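# Put both batteries into the upright charger

## Task

Get both batteries seated in the charger's bays, with the charger left standing upright and resting flat on the table; a battery only counts if the charger is standing. Lower each battery well down into its bay before releasing it, because even a small drop or slide can fail. At the end the grippers may hold nothing except possibly a battery or the charger, nothing may depend on the robot to stay in place, and both grippers must have released and moved away.

## Robot and tools

Robot: two arms, left_arm and right_arm, each with a parallel gripper. All positions use one shared scene frame. The origin sits on the table top midway between the arms, +z is up, +x points out over the table, and left_arm is on the +y side. The names left and right do not refer to sides of a camera image. The gripper's fingers point along its own +z axis and close along its own y axis. The reported end_effector_position is the spot between the finger pads, roughly 1 cm short of the tips. The printed hand position can be somewhat wrong, more so at long reach, and motions tend to finish a centimetre or more from the command, usually low.

Row format, shared by execute_actions and move: one flat list of 16 numbers covering both arms, even when only one moves. The order is x, y, z, qw, qx, qy, qz, opening for left_arm, then the same eight for right_arm. x, y, z are an absolute target position in metres and qw..qz an absolute orientation quaternion with w first, both in the scene frame. Opening runs from -1 (closed) to +1 (fully open, 0.094 m). It is a target finger opening on the grip_measured scale, not an offset. To hold an arm or orientation steady, resend the same whole pose and quaternion every time; do not copy a reported quaternion that may have drifted.

execute_actions(actions): a list of up to 15 actions. Each action is a table of up to 15 rows, and each row lasts one 1/30 s control step. A short table repeats its last row until the action's 15 steps are used (0.5 s). An empty list only returns the state and images. Each target must lie within 0.6 m of that gripper's current position along every one of the gripper's own axes. Otherwise that action is refused for both arms. If the first action fails this check, or any action is malformed, the whole call is rejected and nothing moves. On every step the command is clipped to within 70 mm and 16 degrees of the measured pose, so a far target takes several actions. The arm stops at its last clipped pose, so the remainder must be commanded again.

move(target, speed, blocking): target is one 16-number row of absolute poses and openings. The grippers follow straight lines, all finishing together, over 0.5 to 10 s; a longer path is cut off at 10 s. speed is in m/s, from 0.002 to 0.5 (default 0.25), and turning is capped at twice that many rad/s. Openings are sent when the move starts. Moves do not avoid obstacles or the other arm, and a gripper can lag, drift or overshoot the speed near full reach. Faster contact and targets set deeper past contact press harder. blocking=false returns after 0.5 s while motion continues. Until a result shows the move has ended, call wait(0) or stop before sending anything else. The result adds a move: line giving the ending (done, off_target, moving, held, fault), the limits involved (paced = the pose was clipped; held = some steps were blocked, after which the arm may jump fast), and each gripper's distance to its pose.

wait(seconds 0 to 10): lets time pass while the arms keep their last command, and returns early if a running move ends. stop(): brakes a running move, needing braking distance; the fingers keep moving. zoom_image(camera, region): camera is cam_high, cam_low, cam_left_wrist or cam_right_wrist (504x504 each). region is [x0, y0, x1, y1] in pixels from the top-left, at most 504x504. show_instructions(): shows the reference pages (a charging case quick start picture). finished_scene(scene): ends the scene permanently and reports success, so call it only once the result is stable.

Results: a state line for each arm with its position and quaternion, Hand target lines showing where the controller is now driving, Joint positions (the last entry is the measured opening in metres), joint torques (offset, noisy, nonzero even in free air), and grip_measured. Calls that ran actions list per-step positions; HELD marks steps where an arm's command was held back. A pose unreachable line means the clearance check changed or blocked that arm's command. FAULT lines report an arm stop. MOTOR HOT warns at 85 °C; at 100 °C an OVER-TEMPERATURE FAULT makes that arm drop, so avoid holding loads for long. Joint ranges (rad): waist ±2.880, shoulder 0 to 3.142, elbow 0 to 3.019, wrist pitch -1.693 to 1.571, wrist yaw ±1.571, wrist roll ±2.094.

Gripping: command an opening about 0.03 below grip_measured for a firm hold, less for a lighter one. Each gripper's reading may be about 1 mm off. Finger force is about 50 to 62 N, and weaker on parts thinner than 2 mm.

Avoid: dropping batteries or letting them slide in, tipping the charger, pushing anything off the table, and arm-to-arm collisions. Loose objects may occasionally get nudged. The simulation keeps running while you think, with the robot holding its last command. When done, open both grippers and lift clear.

Each tool is called after ">>>" as a command line: name --argument value for each argument, lists and objects as JSON in quotes; but a table of rows of numbers goes row by row, as --pt "numbers of a row", without its own name.

## Session

>>> execute_actions --actions '[]'

Scene clock: 0.00 s.
left_arm: end_effector_position=(+0.3135, +0.1368, +0.3513) grip_measured=+1.000 end_effector_quat_wxyz=(+0.234, +0.660, +0.650, +0.294) | right_arm: end_effector_position=(+0.4586, -0.2071, +0.4879) grip_measured=+1.000 end_effector_quat_wxyz=(+0.704, -0.064, +0.703, +0.073)
Joint positions: left_arm=[-0.665  0.796  1.022 -1.167 -0.479  1.129  0.094] | right_arm=[-0.004  1.037  1.027  0.013 -0.014  0.013  0.094]
Joint velocities: left_arm=[-0.024 -0.015 -0.012 -0.012 -0.022  0.022  0.   ] | right_arm=[-0.005 -0.005 -0.007  0.012  0.066  0.007  0.   ]
Joint torques (N m, as the arm reports them, + toward a larger angle): no reading
Hand target (left_arm): +0.316, +0.135, +0.369; +0.251, +0.653, +0.650, +0.298
Hand target (right_arm): +0.459, -0.207, +0.506; +0.715, -0.063, +0.692, +0.074

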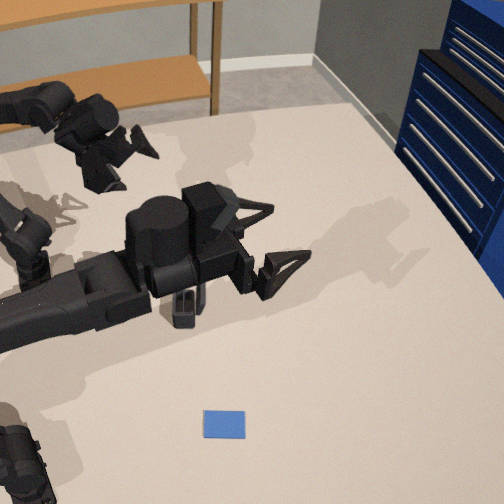

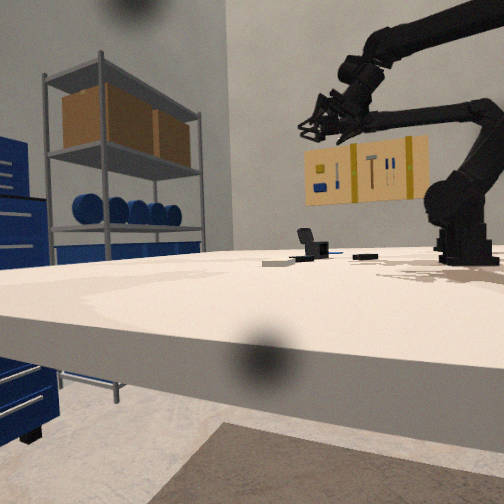

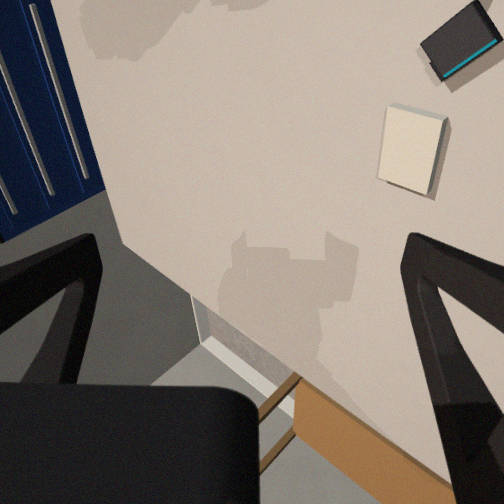

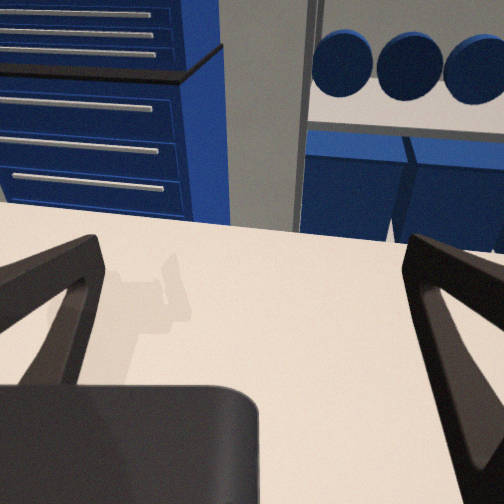

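>>> zoom_image --camera "cam_low" --region '[250, 215, 400, 280]'

>>> zoom_image --camera "cam_high" --region '[150, 260, 240, 350]'

>>> zoom_image --camera "cam_left_wrist" --region '[354, 0, 504, 210]'

Region (250, 215, 400, 280) of cam_low's 504x504 image, scaled by 3.360, with more detail than that image has; it fills the top 218 rows of this view, and the rest is white.

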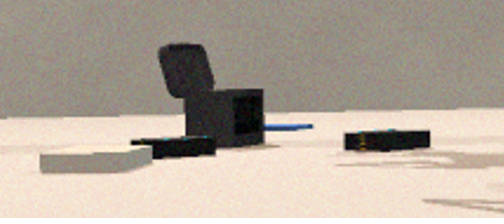

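Region (150, 260, 240, 350) of cam_high's 504x504 image, scaled by 5.600, with more detail than that image has.

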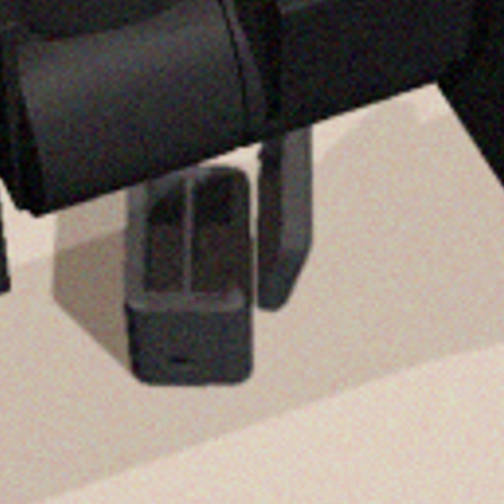

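Region (354, 0, 504, 210) of cam_left_wrist's 504x504 image, scaled by 2.400, with more detail than that image has; it fills the left 360 columns of this view, and the rest is white.

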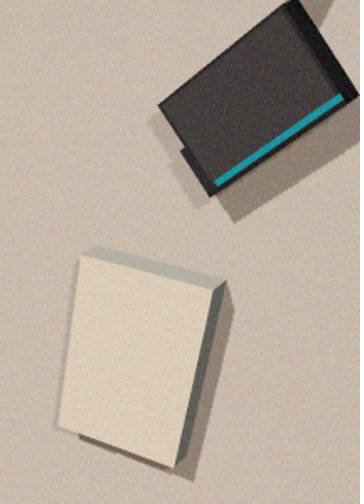

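>>> move --target '[0.3356,0.218,0.09,0.425,0.3466,0.8165,-0.1804,0.6,0.20,0.02,0.22,0.008,0.0,1.0,0.012,0.6]' --speed 0.45

Scene clock: 78.07 s.
left_arm: end_effector_position=(+0.3327, +0.2151, +0.0886) grip_measured=+0.603 end_effector_quat_wxyz=(+0.424, +0.354, +0.815, -0.176) | right_arm: end_effector_position=(+0.1938, +0.0065, +0.1954) grip_measured=+0.601 end_effector_quat_wxyz=(-0.014, +0.008, +1.000, -0.007)
Joint positions: left_arm=[ 0.233  1.059  0.365 -0.293  0.805  0.847  0.075] | right_arm=[ 0.716  1.398  1.202 -1.403 -0.013  0.915  0.075]
Joint velocities: left_arm=[ 0.005 -0.015 -0.012  0.012  0.066 -0.037 -0.   ] | right_arm=[ 0.005 -0.005 -0.017  0.002 -0.022  0.022 -0.001]
Joint torques (N m, as the arm reports them, + toward a larger angle): left_arm=[ 0.91 -2.08  9.61  1.28  0.72 -0.02] | right_arm=[ -1.62 -10.07  11.5   -0.27   0.05   0.09]
Hand target (left_arm): +0.338, +0.217, +0.093; +0.432, +0.350, +0.813, -0.173
Hand target (right_arm): +0.202, +0.019, +0.218; +0.001, +0.013, +1.000, +0.015
Off the commanded pose (left_arm): 0.004 m, 1 deg.
Off the commanded pose (right_arm): 0.029 m, 3 deg.
move: off_target (right_arm)

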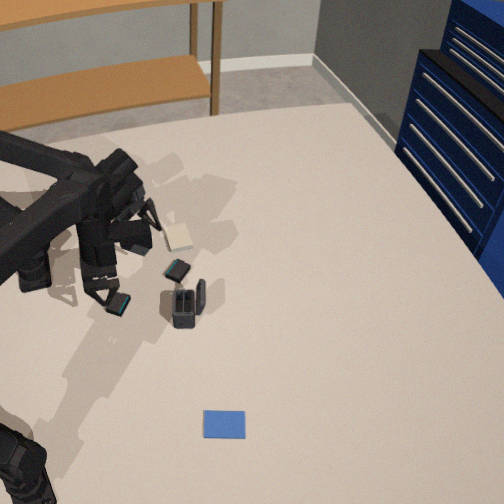

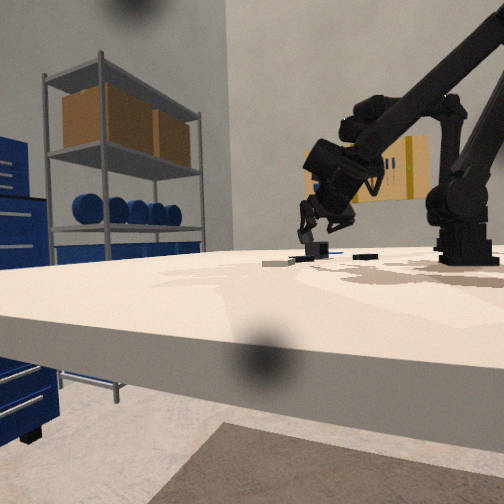

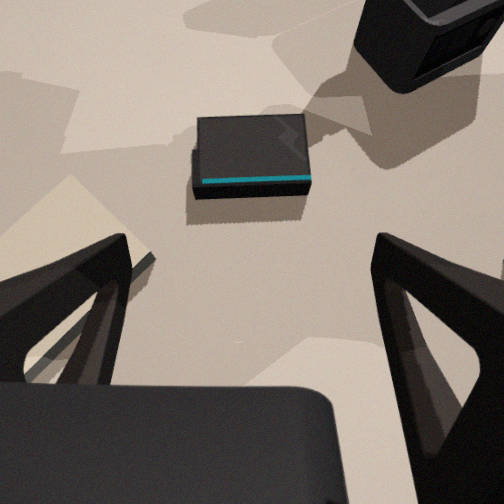

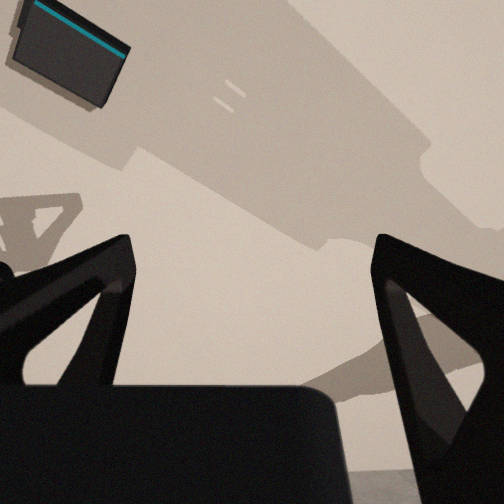

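>>> zoom_image --camera "cam_right_wrist" --region '[0, 0, 160, 120]'

>>> zoom_image --camera "cam_left_wrist" --region '[180, 100, 330, 215]'

>>> zoom_image --camera "cam_high" --region '[90, 220, 230, 340]'

Region (0, 0, 160, 120) of cam_right_wrist's 504x504 image, scaled by 3.150, with more detail than that image has; it fills the top 378 rows of this view, and the rest is white.

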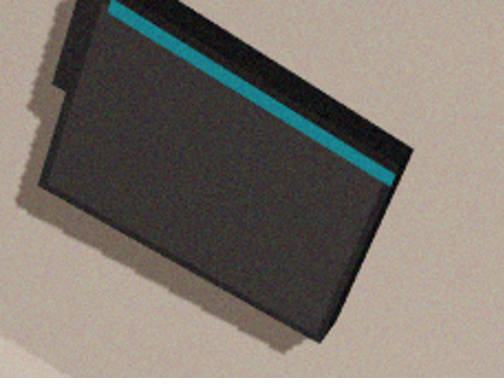

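Region (180, 100, 330, 215) of cam_left_wrist's 504x504 image, scaled by 3.360, with more detail than that image has; it fills the top 386 rows of this view, and the rest is white.

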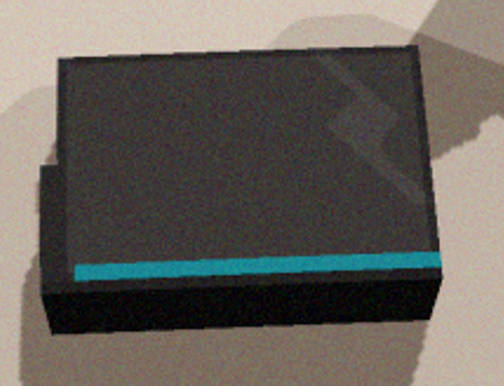

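Region (90, 220, 230, 340) of cam_high's 504x504 image, scaled by 3.600, with more detail than that image has; it fills the top 432 rows of this view, and the rest is white.

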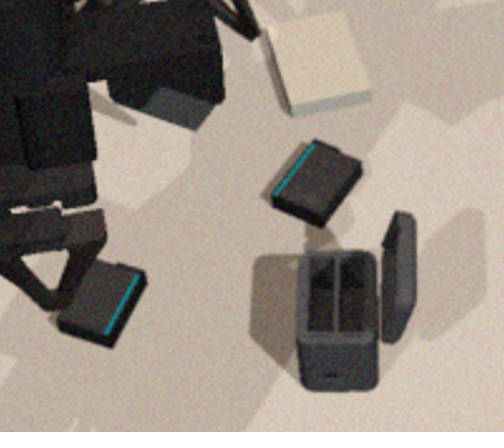

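>>> zoom_image --camera "cam_high" --region '[60, 180, 200, 320]'

>>> zoom_image --camera "cam_low" --region '[280, 130, 410, 270]'

Region (60, 180, 200, 320) of cam_high's 504x504 image, scaled by 3.600, with more detail than that image has.

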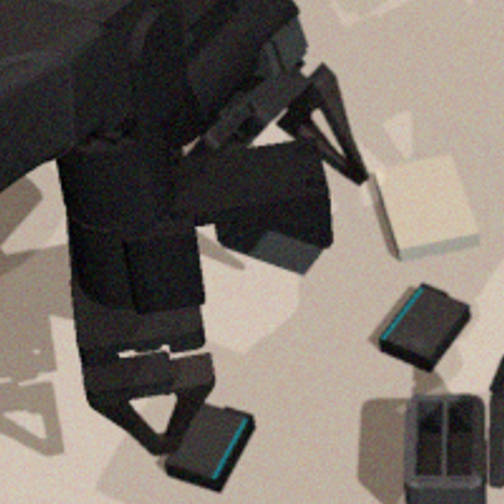

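Region (280, 130, 410, 270) of cam_low's 504x504 image, scaled by 3.600, with more detail than that image has; it fills the left 468 columns of this view, and the rest is white.

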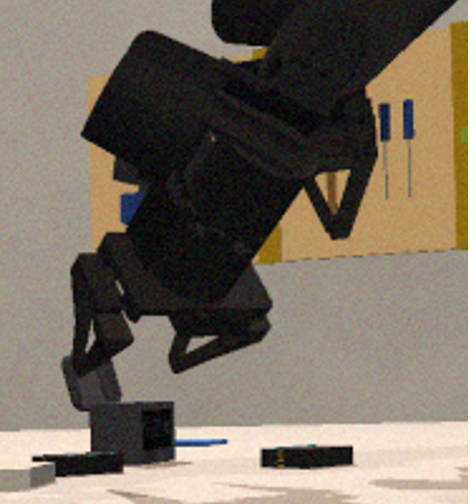

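>>> move --target '[0.3327,0.2151,0.0886,0.424,0.354,0.815,-0.176,0.5,0.2342,0.0938,0.052,-0.0954,0.2851,0.9528,0.0443,0.6]' --speed 0.35

Scene clock: 199.53 s.
left_arm: end_effector_position=(+0.3327, +0.2151, +0.0886) grip_measured=+0.503 end_effector_quat_wxyz=(+0.424, +0.353, +0.815, -0.176) | right_arm: end_effector_position=(+0.2283, +0.0903, +0.0501) grip_measured=+0.601 end_effector_quat_wxyz=(-0.099, +0.276, +0.955, +0.033)
Joint positions: left_arm=[ 0.233  1.059  0.365 -0.293  0.805  0.845  0.071] | right_arm=[ 0.699  1.75   1.202 -1.041 -0.208  1.444  0.075]
Joint velocities: left_arm=[-0.015 -0.005  0.017  0.002  0.007 -0.051  0.   ] | right_arm=[-0.005 -0.015 -0.007 -0.007 -0.022  0.007 -0.001]
Joint torques (N m, as the arm reports them, + toward a larger angle): left_arm=[ 0.65 -2.25  9.18  0.59  0.59  0.12] | right_arm=[ -2.   -13.41   7.2    0.55  -0.12   0.11]
Hand target (left_arm): +0.333, +0.215, +0.089; +0.424, +0.354, +0.815, -0.176
Hand target (right_arm): +0.235, +0.094, +0.054; -0.096, +0.285, +0.953, +0.043
Off the commanded pose (left_arm): 0.000 m, 0 deg.
Off the commanded pose (right_arm): 0.007 m, 2 deg.
move: done

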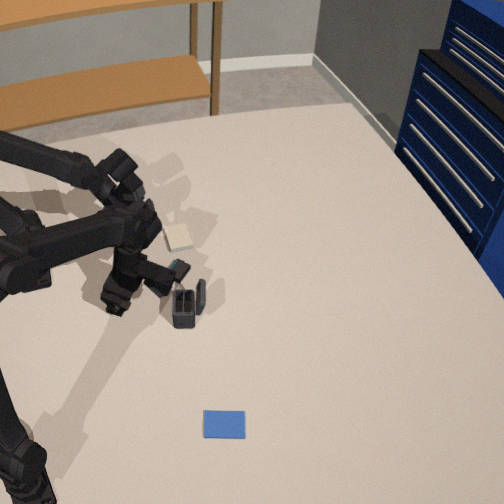

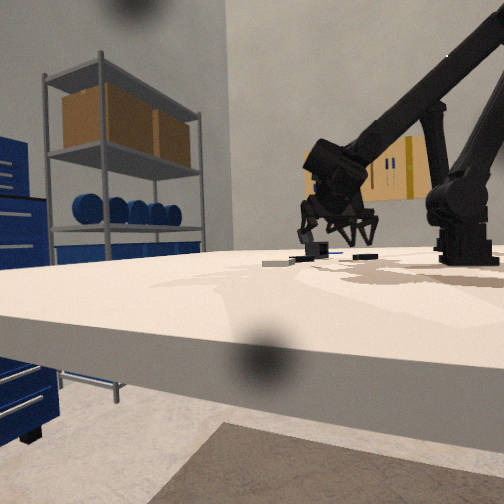

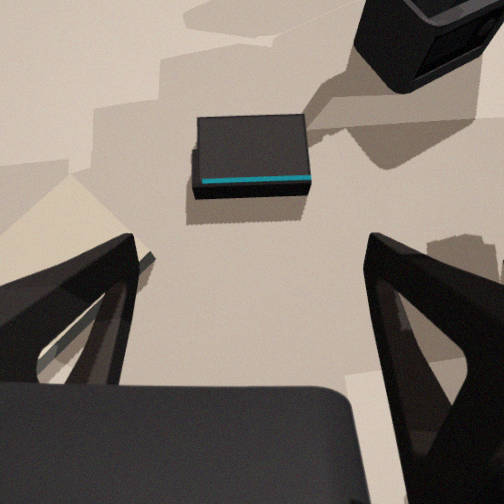

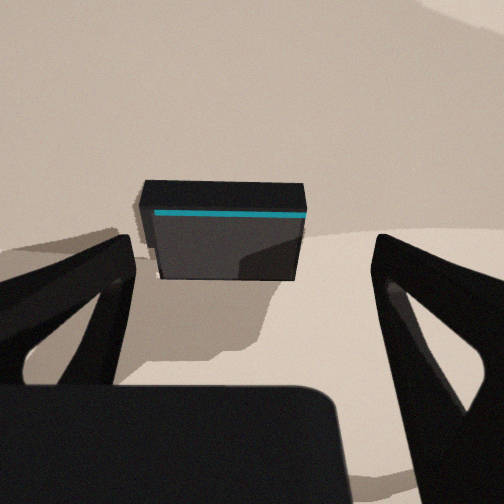

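>>> zoom_image --camera "cam_right_wrist" --region '[110, 165, 400, 300]'

>>> zoom_image --camera "cam_low" --region '[330, 215, 400, 270]'

Region (110, 165, 400, 300) of cam_right_wrist's 504x504 image, scaled by 1.738, with more detail than that image has; it fills the top 235 rows of this view, and the rest is white.

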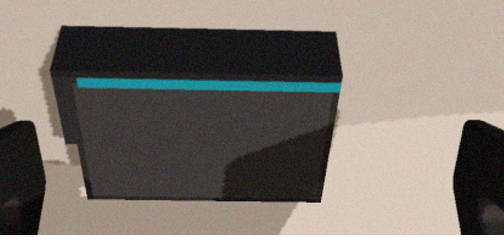

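Region (330, 215, 400, 270) of cam_low's 504x504 image, scaled by 7.200, with more detail than that image has; it fills the top 396 rows of this view, and the rest is white.

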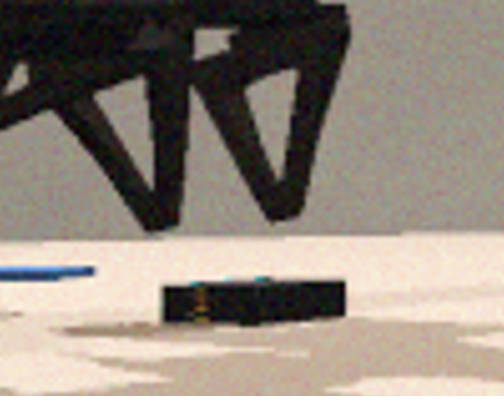

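>>> execute_actions --actions '[[[0.3327,0.2151,0.0886,0.424,0.354,0.815,-0.176,0.5,0.2337,0.0951,0.0514,-0.097,0.288,0.952,0.041,0.6],[0.3327,0.2151,0.0886,0.424,0.354,0.815,-0.176,0.5,0.2325,0.0961,0.0488,-0.0975,0.291,0.951,0.039,0.6],[0.3327,0.2151,0.0886,0.424,0.354,0.815,-0.176,0.5,0.2312,0.0972,0.0462,-0.098,0.2935,0.9502,0.0366,0.6],[0.3327,0.2151,0.0886,0.424,0.354,0.815,-0.176,0.5,0.2299,0.0982,0.0436,-0.098,0.2935,0.9502,0.0366,0.6],[0.3327,0.2151,0.0886,0.424,0.354,0.815,-0.176,0.5,0.2287,0.0993,0.041,-0.098,0.2935,0.9502,0.0366,0.6],[0.3327,0.2151,0.0886,0.424,0.354,0.815,-0.176,0.5,0.2274,0.1003,0.0384,-0.098,0.2935,0.9502,0.0366,0.6],[0.3327,0.2151,0.0886,0.424,0.354,0.815,-0.176,0.5,0.2274,0.1003,0.0384,-0.098,0.2935,0.9502,0.0366,0.6],[0.3327,0.2151,0.0886,0.424,0.354,0.815,-0.176,0.5,0.2274,0.1003,0.0384,-0.098,0.2935,0.9502,0.0366,0.6],[0.3327,0.2151,0.0886,0.424,0.354,0.815,-0.176,0.5,0.22699,0.10043,0.0364,-0.098,0.2935,0.9502,0.0366,0.6],[0.3327,0.2151,0.0886,0.424,0.354,0.815,-0.176,0.5,0.22657,0.10055,0.0344,-0.098,0.2935,0.9502,0.0366,0.6],[0.3327,0.2151,0.0886,0.424,0.354,0.815,-0.176,0.5,0.22616,0.10068,0.0324,-0.098,0.2935,0.9502,0.0366,0.6],[0.3327,0.2151,0.0886,0.424,0.354,0.815,-0.176,0.5,0.22575,0.10081,0.0304,-0.098,0.2935,0.9502,0.0366,0.6],[0.3327,0.2151,0.0886,0.424,0.354,0.815,-0.176,0.5,0.22533,0.10093,0.0284,-0.098,0.2935,0.9502,0.0366,0.6],[0.3327,0.2151,0.0886,0.424,0.354,0.815,-0.176,0.5,0.22492,0.10106,0.0264,-0.098,0.2935,0.9502,0.0366,0.6],[0.3327,0.2151,0.0886,0.424,0.354,0.815,-0.176,0.5,0.22492,0.10106,0.0264,-0.098,0.2935,0.9502,0.0366,0.6]]]'

>>> wait --seconds 0

Scene clock: 227.70 s.
left_arm: end_effector_position=(+0.3327, +0.2151, +0.0886) grip_measured=+0.503 end_effector_quat_wxyz=(+0.424, +0.353, +0.815, -0.176) | right_arm: end_effector_position=(+0.2309, +0.1020, +0.0415) grip_measured=+0.601 end_effector_quat_wxyz=(-0.093, +0.289, +0.952, +0.046)
Joint positions: left_arm=[ 0.233  1.059  0.365 -0.293  0.805  0.845  0.071] | right_arm=[ 0.71   1.768  1.202 -0.988 -0.208  1.485  0.075]
Joint velocities: left_arm=[ 0.005 -0.005 -0.007  0.002  0.007  0.066  0.001] | right_arm=[ 0.024  0.093 -0.007  0.11  -0.022  0.066 -0.   ]
Joint torques (N m, as the arm reports them, + toward a larger angle): left_arm=[ 0.65 -2.29  9.17  0.6   0.58  0.13] | right_arm=[ -1.03 -12.73   5.7    0.5   -0.06   0.09]
Hand target (left_arm): +0.333, +0.215, +0.089; +0.424, +0.354, +0.815, -0.176
Hand target (right_arm): +0.225, +0.101, +0.027; -0.098, +0.294, +0.950, +0.036
Off the commanded pose (left_arm): 0.000 m, 0 deg.
Off the commanded pose (right_arm): 0.016 m, 1 deg.
Step readings (end_effector_position):
0: left_arm (+0.3327, +0.2151, +0.0886) | right_arm (+0.2283, +0.0903, +0.0501)
1: left_arm (+0.3327, +0.2151, +0.0886) | right_arm (+0.2283, +0.0903, +0.0501)
2: left_arm (+0.3327, +0.2151, +0.0886) | right_arm (+0.2285, +0.0905, +0.0501)
4: left_arm (+0.3327, +0.2151, +0.0886) | right_arm (+0.2291, +0.0913, +0.0501)
8: left_arm (+0.3327, +0.2151, +0.0886) | right_arm (+0.2307, +0.0952, +0.0487)
15: end_effector_position above

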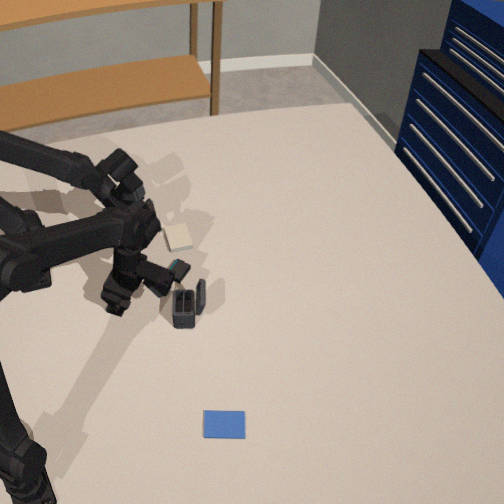

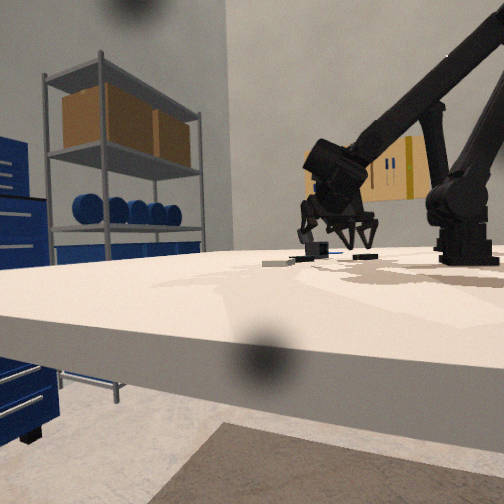

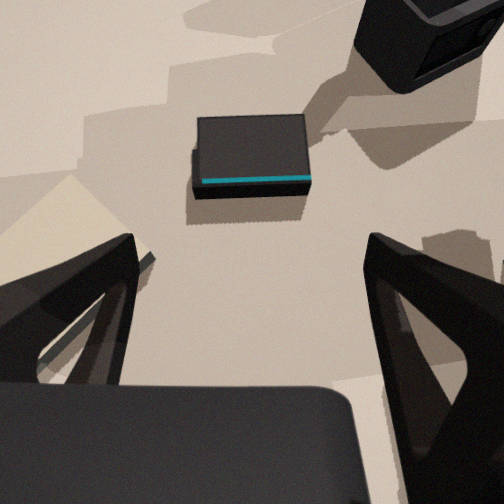

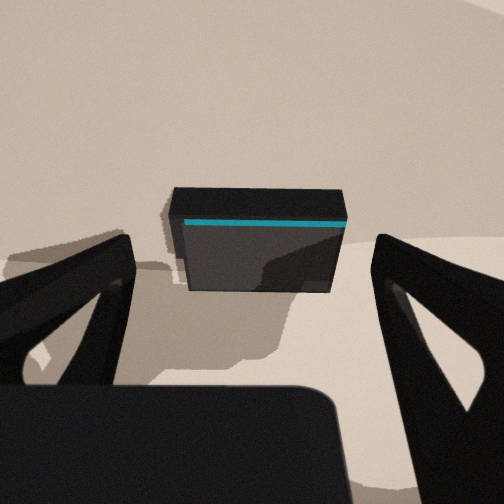

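Scene clock: 227.70 s.
left_arm: end_effector_position=(+0.3327, +0.2151, +0.0886) grip_measured=+0.503 end_effector_quat_wxyz=(+0.424, +0.353, +0.815, -0.176) | right_arm: end_effector_position=(+0.2309, +0.1020, +0.0415) grip_measured=+0.601 end_effector_quat_wxyz=(-0.093, +0.289, +0.952, +0.046)
Joint positions: left_arm=[ 0.233  1.059  0.365 -0.293  0.805  0.845  0.071] | right_arm=[ 0.71   1.768  1.202 -0.988 -0.208  1.485  0.075]
Joint velocities: left_arm=[ 0.005 -0.005 -0.007  0.002  0.007  0.066  0.001] | right_arm=[ 0.024  0.093 -0.007  0.11  -0.022  0.066 -0.   ]
Joint torques (N m, as the arm reports them, + toward a larger angle): left_arm=[ 0.65 -2.29  9.17  0.6   0.58  0.13] | right_arm=[ -1.03 -12.73   5.7    0.5   -0.06   0.09]
Hand target (left_arm): +0.333, +0.215, +0.089; +0.424, +0.354, +0.815, -0.176
Hand target (right_arm): +0.225, +0.101, +0.027; -0.098, +0.294, +0.950, +0.036
Off the commanded pose (left_arm): 0.000 m, 0 deg.
Off the commanded pose (right_arm): 0.016 m, 1 deg.

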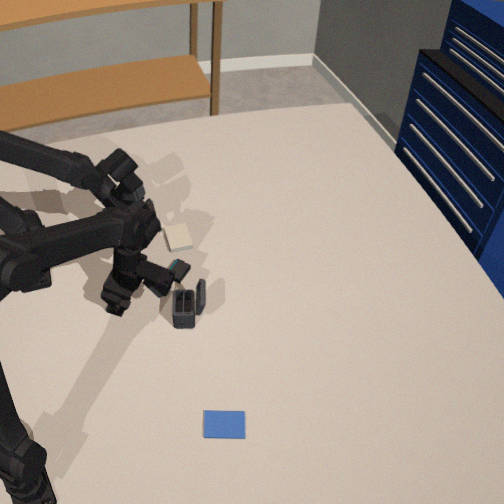

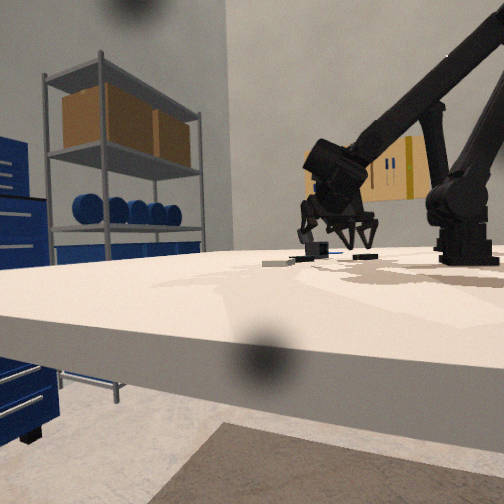

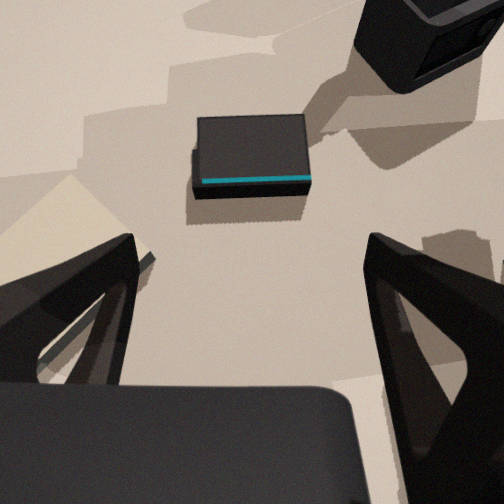

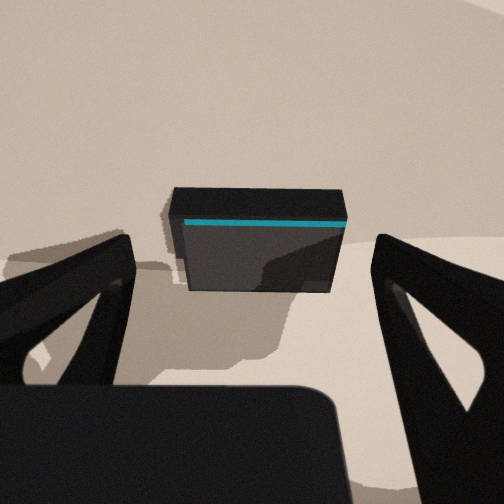

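>>> execute_actions --actions '[]'

Scene clock: 241.57 s.
left_arm: end_effector_position=(+0.3327, +0.2151, +0.0886) grip_measured=+0.503 end_effector_quat_wxyz=(+0.424, +0.353, +0.815, -0.176) | right_arm: end_effector_position=(+0.2307, +0.1029, +0.0378) grip_measured=+0.601 end_effector_quat_wxyz=(-0.094, +0.290, +0.951, +0.045)
Joint positions: left_arm=[ 0.233  1.059  0.365 -0.293  0.805  0.845  0.071] | right_arm=[ 0.712  1.776  1.202 -0.983 -0.208  1.489  0.075]
Joint velocities: left_arm=[ 0.005 -0.005 -0.007 -0.002  0.037 -0.022 -0.   ] | right_arm=[-0.005  0.005 -0.027 -0.022  0.022  0.007 -0.001]
Joint torques (N m, as the arm reports them, + toward a larger angle): left_arm=[ 0.65 -2.34  9.17  0.62  0.58  0.13] | right_arm=[ -1.1  -12.76   5.65   0.61  -0.07   0.09]
Hand target (left_arm): +0.333, +0.215, +0.089; +0.424, +0.354, +0.815, -0.176
Hand target (right_arm): +0.225, +0.101, +0.027; -0.098, +0.293, +0.950, +0.036
Off the commanded pose (left_arm): 0.000 m, 0 deg.
Off the commanded pose (right_arm): 0.013 m, 1 deg.

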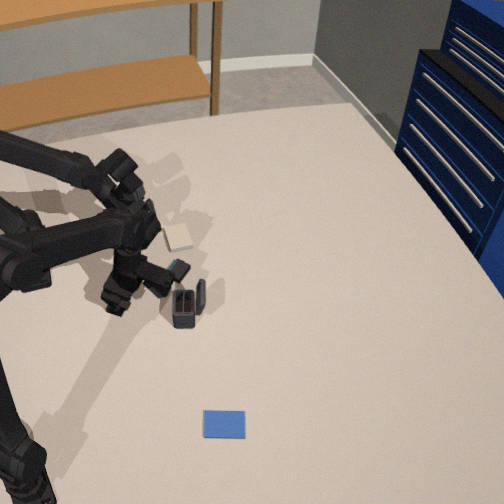

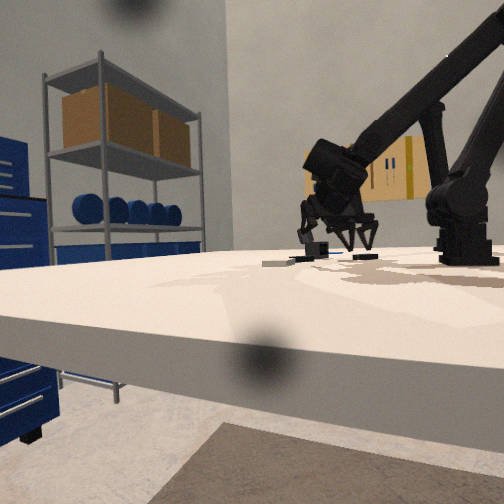

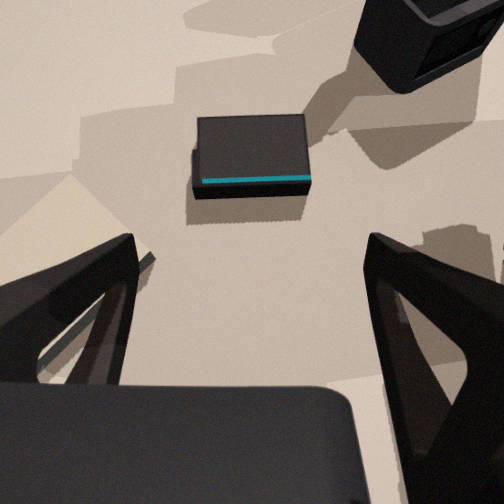

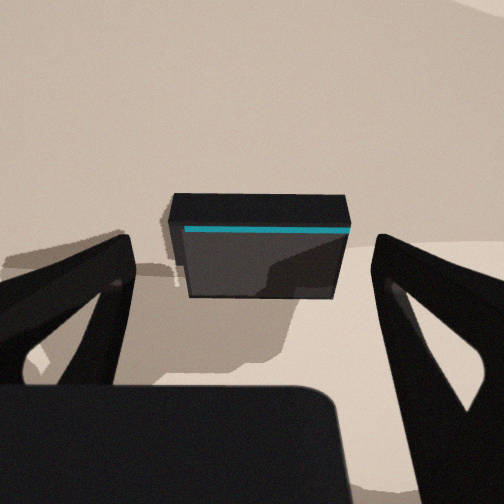

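>>> execute_actions --actions '[[[0.3327,0.2151,0.0886,0.424,0.354,0.815,-0.176,0.5,0.22435,0.10125,0.0247,-0.098,0.2935,0.9502,0.0366,0.6],[0.3327,0.2151,0.0886,0.424,0.354,0.815,-0.176,0.5,0.2238,0.10145,0.023,-0.098,0.2935,0.9502,0.0366,0.6],[0.3327,0.2151,0.0886,0.424,0.354,0.815,-0.176,0.5,0.2232,0.10165,0.0213,-0.098,0.2935,0.9502,0.0366,0.6],[0.3327,0.2151,0.0886,0.424,0.354,0.815,-0.176,0.5,0.2226,0.10185,0.0196,-0.098,0.2935,0.9502,0.0366,0.6],[0.3327,0.2151,0.0886,0.424,0.354,0.815,-0.176,0.5,0.2221,0.10205,0.0179,-0.098,0.2935,0.9502,0.0366,0.6],[0.3327,0.2151,0.0886,0.424,0.354,0.815,-0.176,0.5,0.2215,0.1022,0.0162,-0.098,0.2935,0.9502,0.0366,0.6],[0.3327,0.2151,0.0886,0.424,0.354,0.815,-0.176,0.5,0.2209,0.1024,0.0145,-0.098,0.2935,0.9502,0.0366,0.6],[0.3327,0.2151,0.0886,0.424,0.354,0.815,-0.176,0.5,0.2203,0.1026,0.0128,-0.098,0.2935,0.9502,0.0366,0.6],[0.3327,0.2151,0.0886,0.424,0.354,0.815,-0.176,0.5,0.2198,0.1028,0.0111,-0.098,0.2935,0.9502,0.0366,0.6],[0.3327,0.2151,0.0886,0.424,0.354,0.815,-0.176,0.5,0.2192,0.103,0.0095,-0.098,0.2935,0.9502,0.0366,0.6]],[[0.3327,0.2151,0.0886,0.424,0.354,0.815,-0.176,0.5,0.2192,0.103,0.0095,-0.098,0.2935,0.9502,0.0366,0.6]]]'

Scene clock: 266.07 s.
left_arm: end_effector_position=(+0.3327, +0.2151, +0.0886) grip_measured=+0.503 end_effector_quat_wxyz=(+0.424, +0.353, +0.815, -0.176) | right_arm: end_effector_position=(+0.2238, +0.1040, +0.0184) grip_measured=+0.601 end_effector_quat_wxyz=(-0.095, +0.291, +0.951, +0.043)
Joint positions: left_arm=[ 0.233  1.059  0.365 -0.293  0.805  0.845  0.071] | right_arm=[ 0.725  1.8    1.175 -0.934 -0.208  1.502  0.075]
Joint velocities: left_arm=[-0.024  0.005 -0.017  0.002 -0.022 -0.066  0.001] | right_arm=[-0.024 -0.024  0.012  0.007  0.022 -0.037 -0.001]
Joint torques (N m, as the arm reports them, + toward a larger angle): left_arm=[ 0.66 -2.37  9.17  0.61  0.58  0.13] | right_arm=[ -1.07 -13.07   5.79   0.62  -0.05   0.09]
Hand target (left_arm): +0.333, +0.215, +0.089; +0.424, +0.354, +0.815, -0.176
Hand target (right_arm): +0.219, +0.103, +0.010; -0.098, +0.294, +0.950, +0.036
Off the commanded pose (left_arm): 0.000 m, 0 deg.
Off the commanded pose (right_arm): 0.010 m, 1 deg.
Step readings (end_effector_position; steps 1 to 15: 1st action; 16 to 30: 2nd action):
0: left_arm (+0.3327, +0.2151, +0.0886) | right_arm (+0.2307, +0.1029, +0.0378)
1: left_arm (+0.3327, +0.2151, +0.0886) | right_arm (+0.2308, +0.1030, +0.0377)
2: left_arm (+0.3327, +0.2151, +0.0886) | right_arm (+0.2308, +0.1030, +0.0372)
4: left_arm (+0.3327, +0.2151, +0.0886) | right_arm (+0.2305, +0.1029, +0.0357)
8: left_arm (+0.3327, +0.2151, +0.0886) | right_arm (+0.2284, +0.1033, +0.0303)
15: left_arm (+0.3327, +0.2151, +0.0886) | right_arm (+0.2239, +0.1039, +0.0192)
16: left_arm (+0.3327, +0.2151, +0.0886) | right_arm (+0.2236, +0.1038, +0.0186)
17: left_arm (+0.3327, +0.2151, +0.0886) | right_arm (+0.2236, +0.1038, +0.0184)
19: left_arm (+0.3327, +0.2151, +0.0886) | right_arm (+0.2237, +0.1039, +0.0184)
23: left_arm (+0.3327, +0.2151, +0.0886) | right_arm (+0.2238, +0.1040, +0.0184)
30: end_effector_position above

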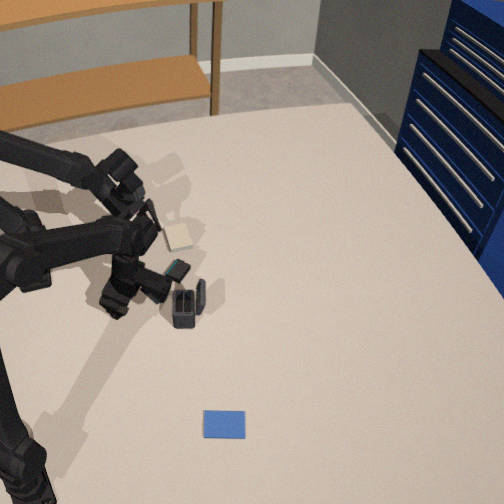

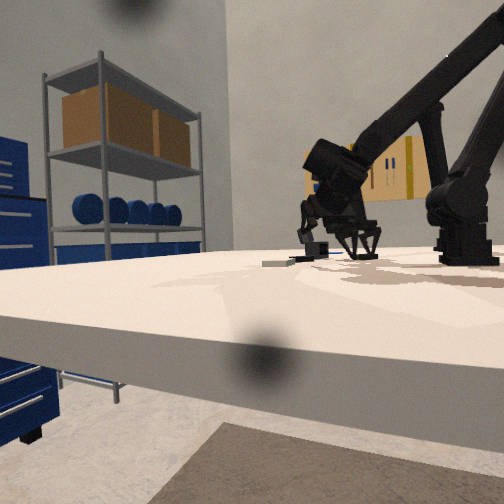

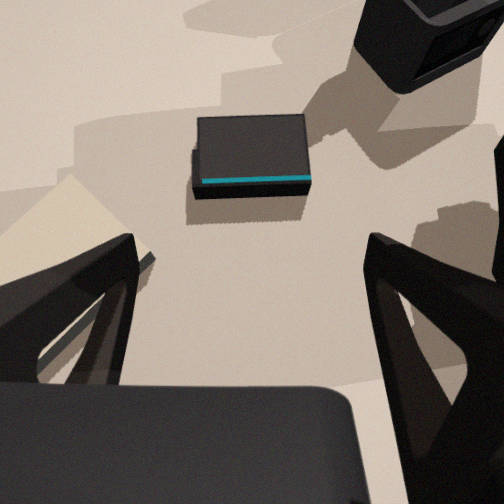

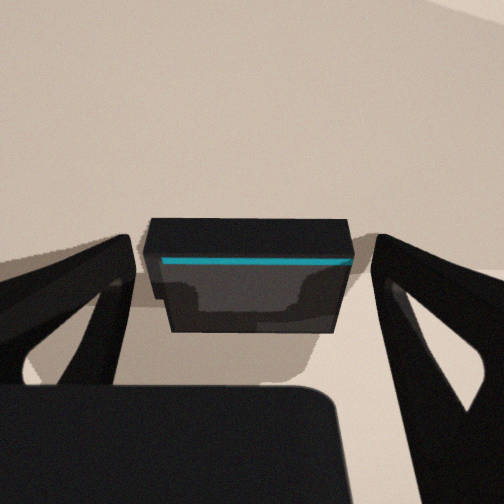

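>>> zoom_image --camera "cam_low" --region '[320, 215, 400, 275]'

>>> zoom_image --camera "cam_right_wrist" --region '[100, 190, 420, 350]'

Region (320, 215, 400, 275) of cam_low's 504x504 image, scaled by 6.300, with more detail than that image has; it fills the top 378 rows of this view, and the rest is white.

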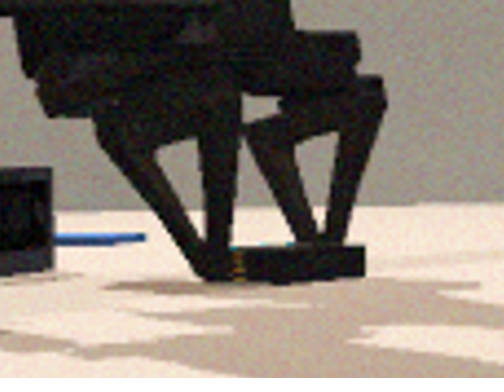

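Region (100, 190, 420, 350) of cam_right_wrist's 504x504 image, scaled by 1.575, with more detail than that image has.

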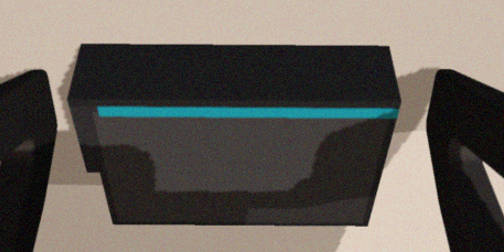

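>>> execute_actions --actions '[[[0.3327,0.2151,0.0886,0.424,0.354,0.815,-0.176,0.5,0.2192,0.103,0.011,-0.098,0.2935,0.9502,0.0366,0.53],[0.3327,0.2151,0.0886,0.424,0.354,0.815,-0.176,0.5,0.2192,0.103,0.0125,-0.098,0.2935,0.9502,0.0366,0.46],[0.3327,0.2151,0.0886,0.424,0.354,0.815,-0.176,0.5,0.2192,0.103,0.014,-0.098,0.2935,0.9502,0.0366,0.4],[0.3327,0.2151,0.0886,0.424,0.354,0.815,-0.176,0.5,0.2192,0.103,0.014,-0.098,0.2935,0.9502,0.0366,0.35],[0.3327,0.2151,0.0886,0.424,0.354,0.815,-0.176,0.5,0.2192,0.103,0.014,-0.098,0.2935,0.9502,0.0366,0.32],[0.3327,0.2151,0.0886,0.424,0.354,0.815,-0.176,0.5,0.2192,0.103,0.014,-0.098,0.2935,0.9502,0.0366,0.29],[0.3327,0.2151,0.0886,0.424,0.354,0.815,-0.176,0.5,0.2192,0.103,0.014,-0.098,0.2935,0.9502,0.0366,0.27],[0.3327,0.2151,0.0886,0.424,0.354,0.815,-0.176,0.5,0.2192,0.103,0.014,-0.098,0.2935,0.9502,0.0366,0.255],[0.3327,0.2151,0.0886,0.424,0.354,0.815,-0.176,0.5,0.2192,0.103,0.014,-0.098,0.2935,0.9502,0.0366,0.24],[0.3327,0.2151,0.0886,0.424,0.354,0.815,-0.176,0.5,0.2192,0.103,0.014,-0.098,0.2935,0.9502,0.0366,0.228],[0.3327,0.2151,0.0886,0.424,0.354,0.815,-0.176,0.5,0.2192,0.103,0.014,-0.098,0.2935,0.9502,0.0366,0.216],[0.3327,0.2151,0.0886,0.424,0.354,0.815,-0.176,0.5,0.2192,0.103,0.014,-0.098,0.2935,0.9502,0.0366,0.204],[0.3327,0.2151,0.0886,0.424,0.354,0.815,-0.176,0.5,0.2192,0.103,0.014,-0.098,0.2935,0.9502,0.0366,0.19]]]'

Scene clock: 278.47 s.
left_arm: end_effector_position=(+0.3327, +0.2151, +0.0886) grip_measured=+0.503 end_effector_quat_wxyz=(+0.424, +0.353, +0.815, -0.176) | right_arm: end_effector_position=(+0.2238, +0.1040, +0.0184) grip_measured=+0.231 end_effector_quat_wxyz=(-0.095, +0.291, +0.951, +0.043)
Joint positions: left_arm=[ 0.233  1.059  0.365 -0.293  0.805  0.845  0.071] | right_arm=[ 0.725  1.8    1.175 -0.934 -0.208  1.502  0.058]
Joint velocities: left_arm=[-0.005  0.005 -0.027 -0.002  0.007  0.066 -0.001] | right_arm=[-0.005 -0.015 -0.002  0.002 -0.007 -0.081 -0.001]
Joint torques (N m, as the arm reports them, + toward a larger angle): left_arm=[ 0.74 -2.32  9.18  0.61  0.58  0.13] | right_arm=[ -1.07 -13.27   6.01   0.15  -0.05   0.09]
Hand target (left_arm): +0.333, +0.215, +0.089; +0.424, +0.354, +0.815, -0.176
Hand target (right_arm): +0.219, +0.103, +0.014; -0.098, +0.293, +0.950, +0.037
Off the commanded pose (left_arm): 0.000 m, 0 deg.
Off the commanded pose (right_arm): 0.006 m, 1 deg.
Step readings (end_effector_position):
0: left_arm (+0.3327, +0.2151, +0.0886) | right_arm (+0.2238, +0.1040, +0.0184)
1: left_arm (+0.3327, +0.2151, +0.0886) | right_arm (+0.2238, +0.1040, +0.0184)
2: left_arm (+0.3327, +0.2151, +0.0886) | right_arm (+0.2238, +0.1040, +0.0184)
4: left_arm (+0.3327, +0.2151, +0.0886) | right_arm (+0.2238, +0.1040, +0.0184)
8: left_arm (+0.3327, +0.2151, +0.0886) | right_arm (+0.2238, +0.1040, +0.0184)
15: end_effector_position above

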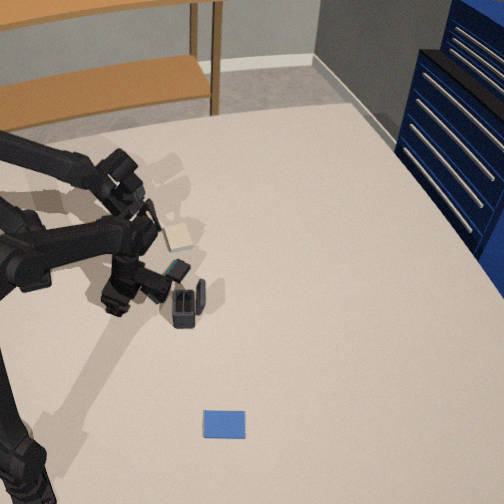

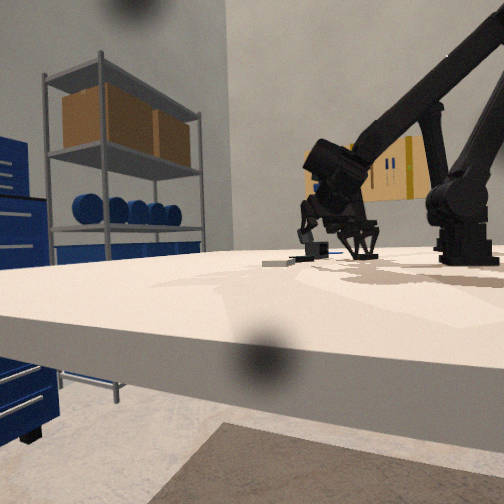

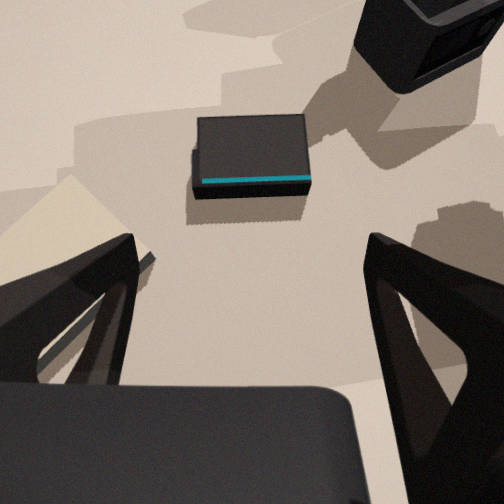

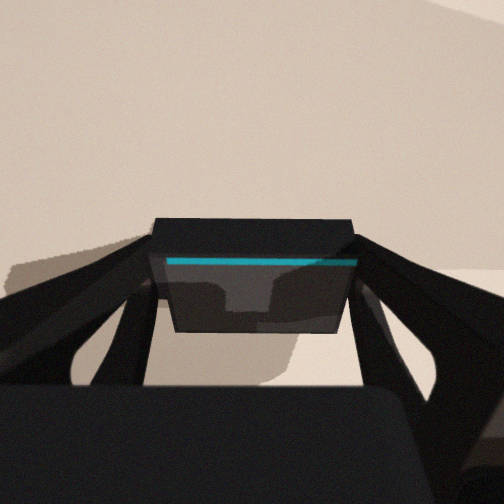

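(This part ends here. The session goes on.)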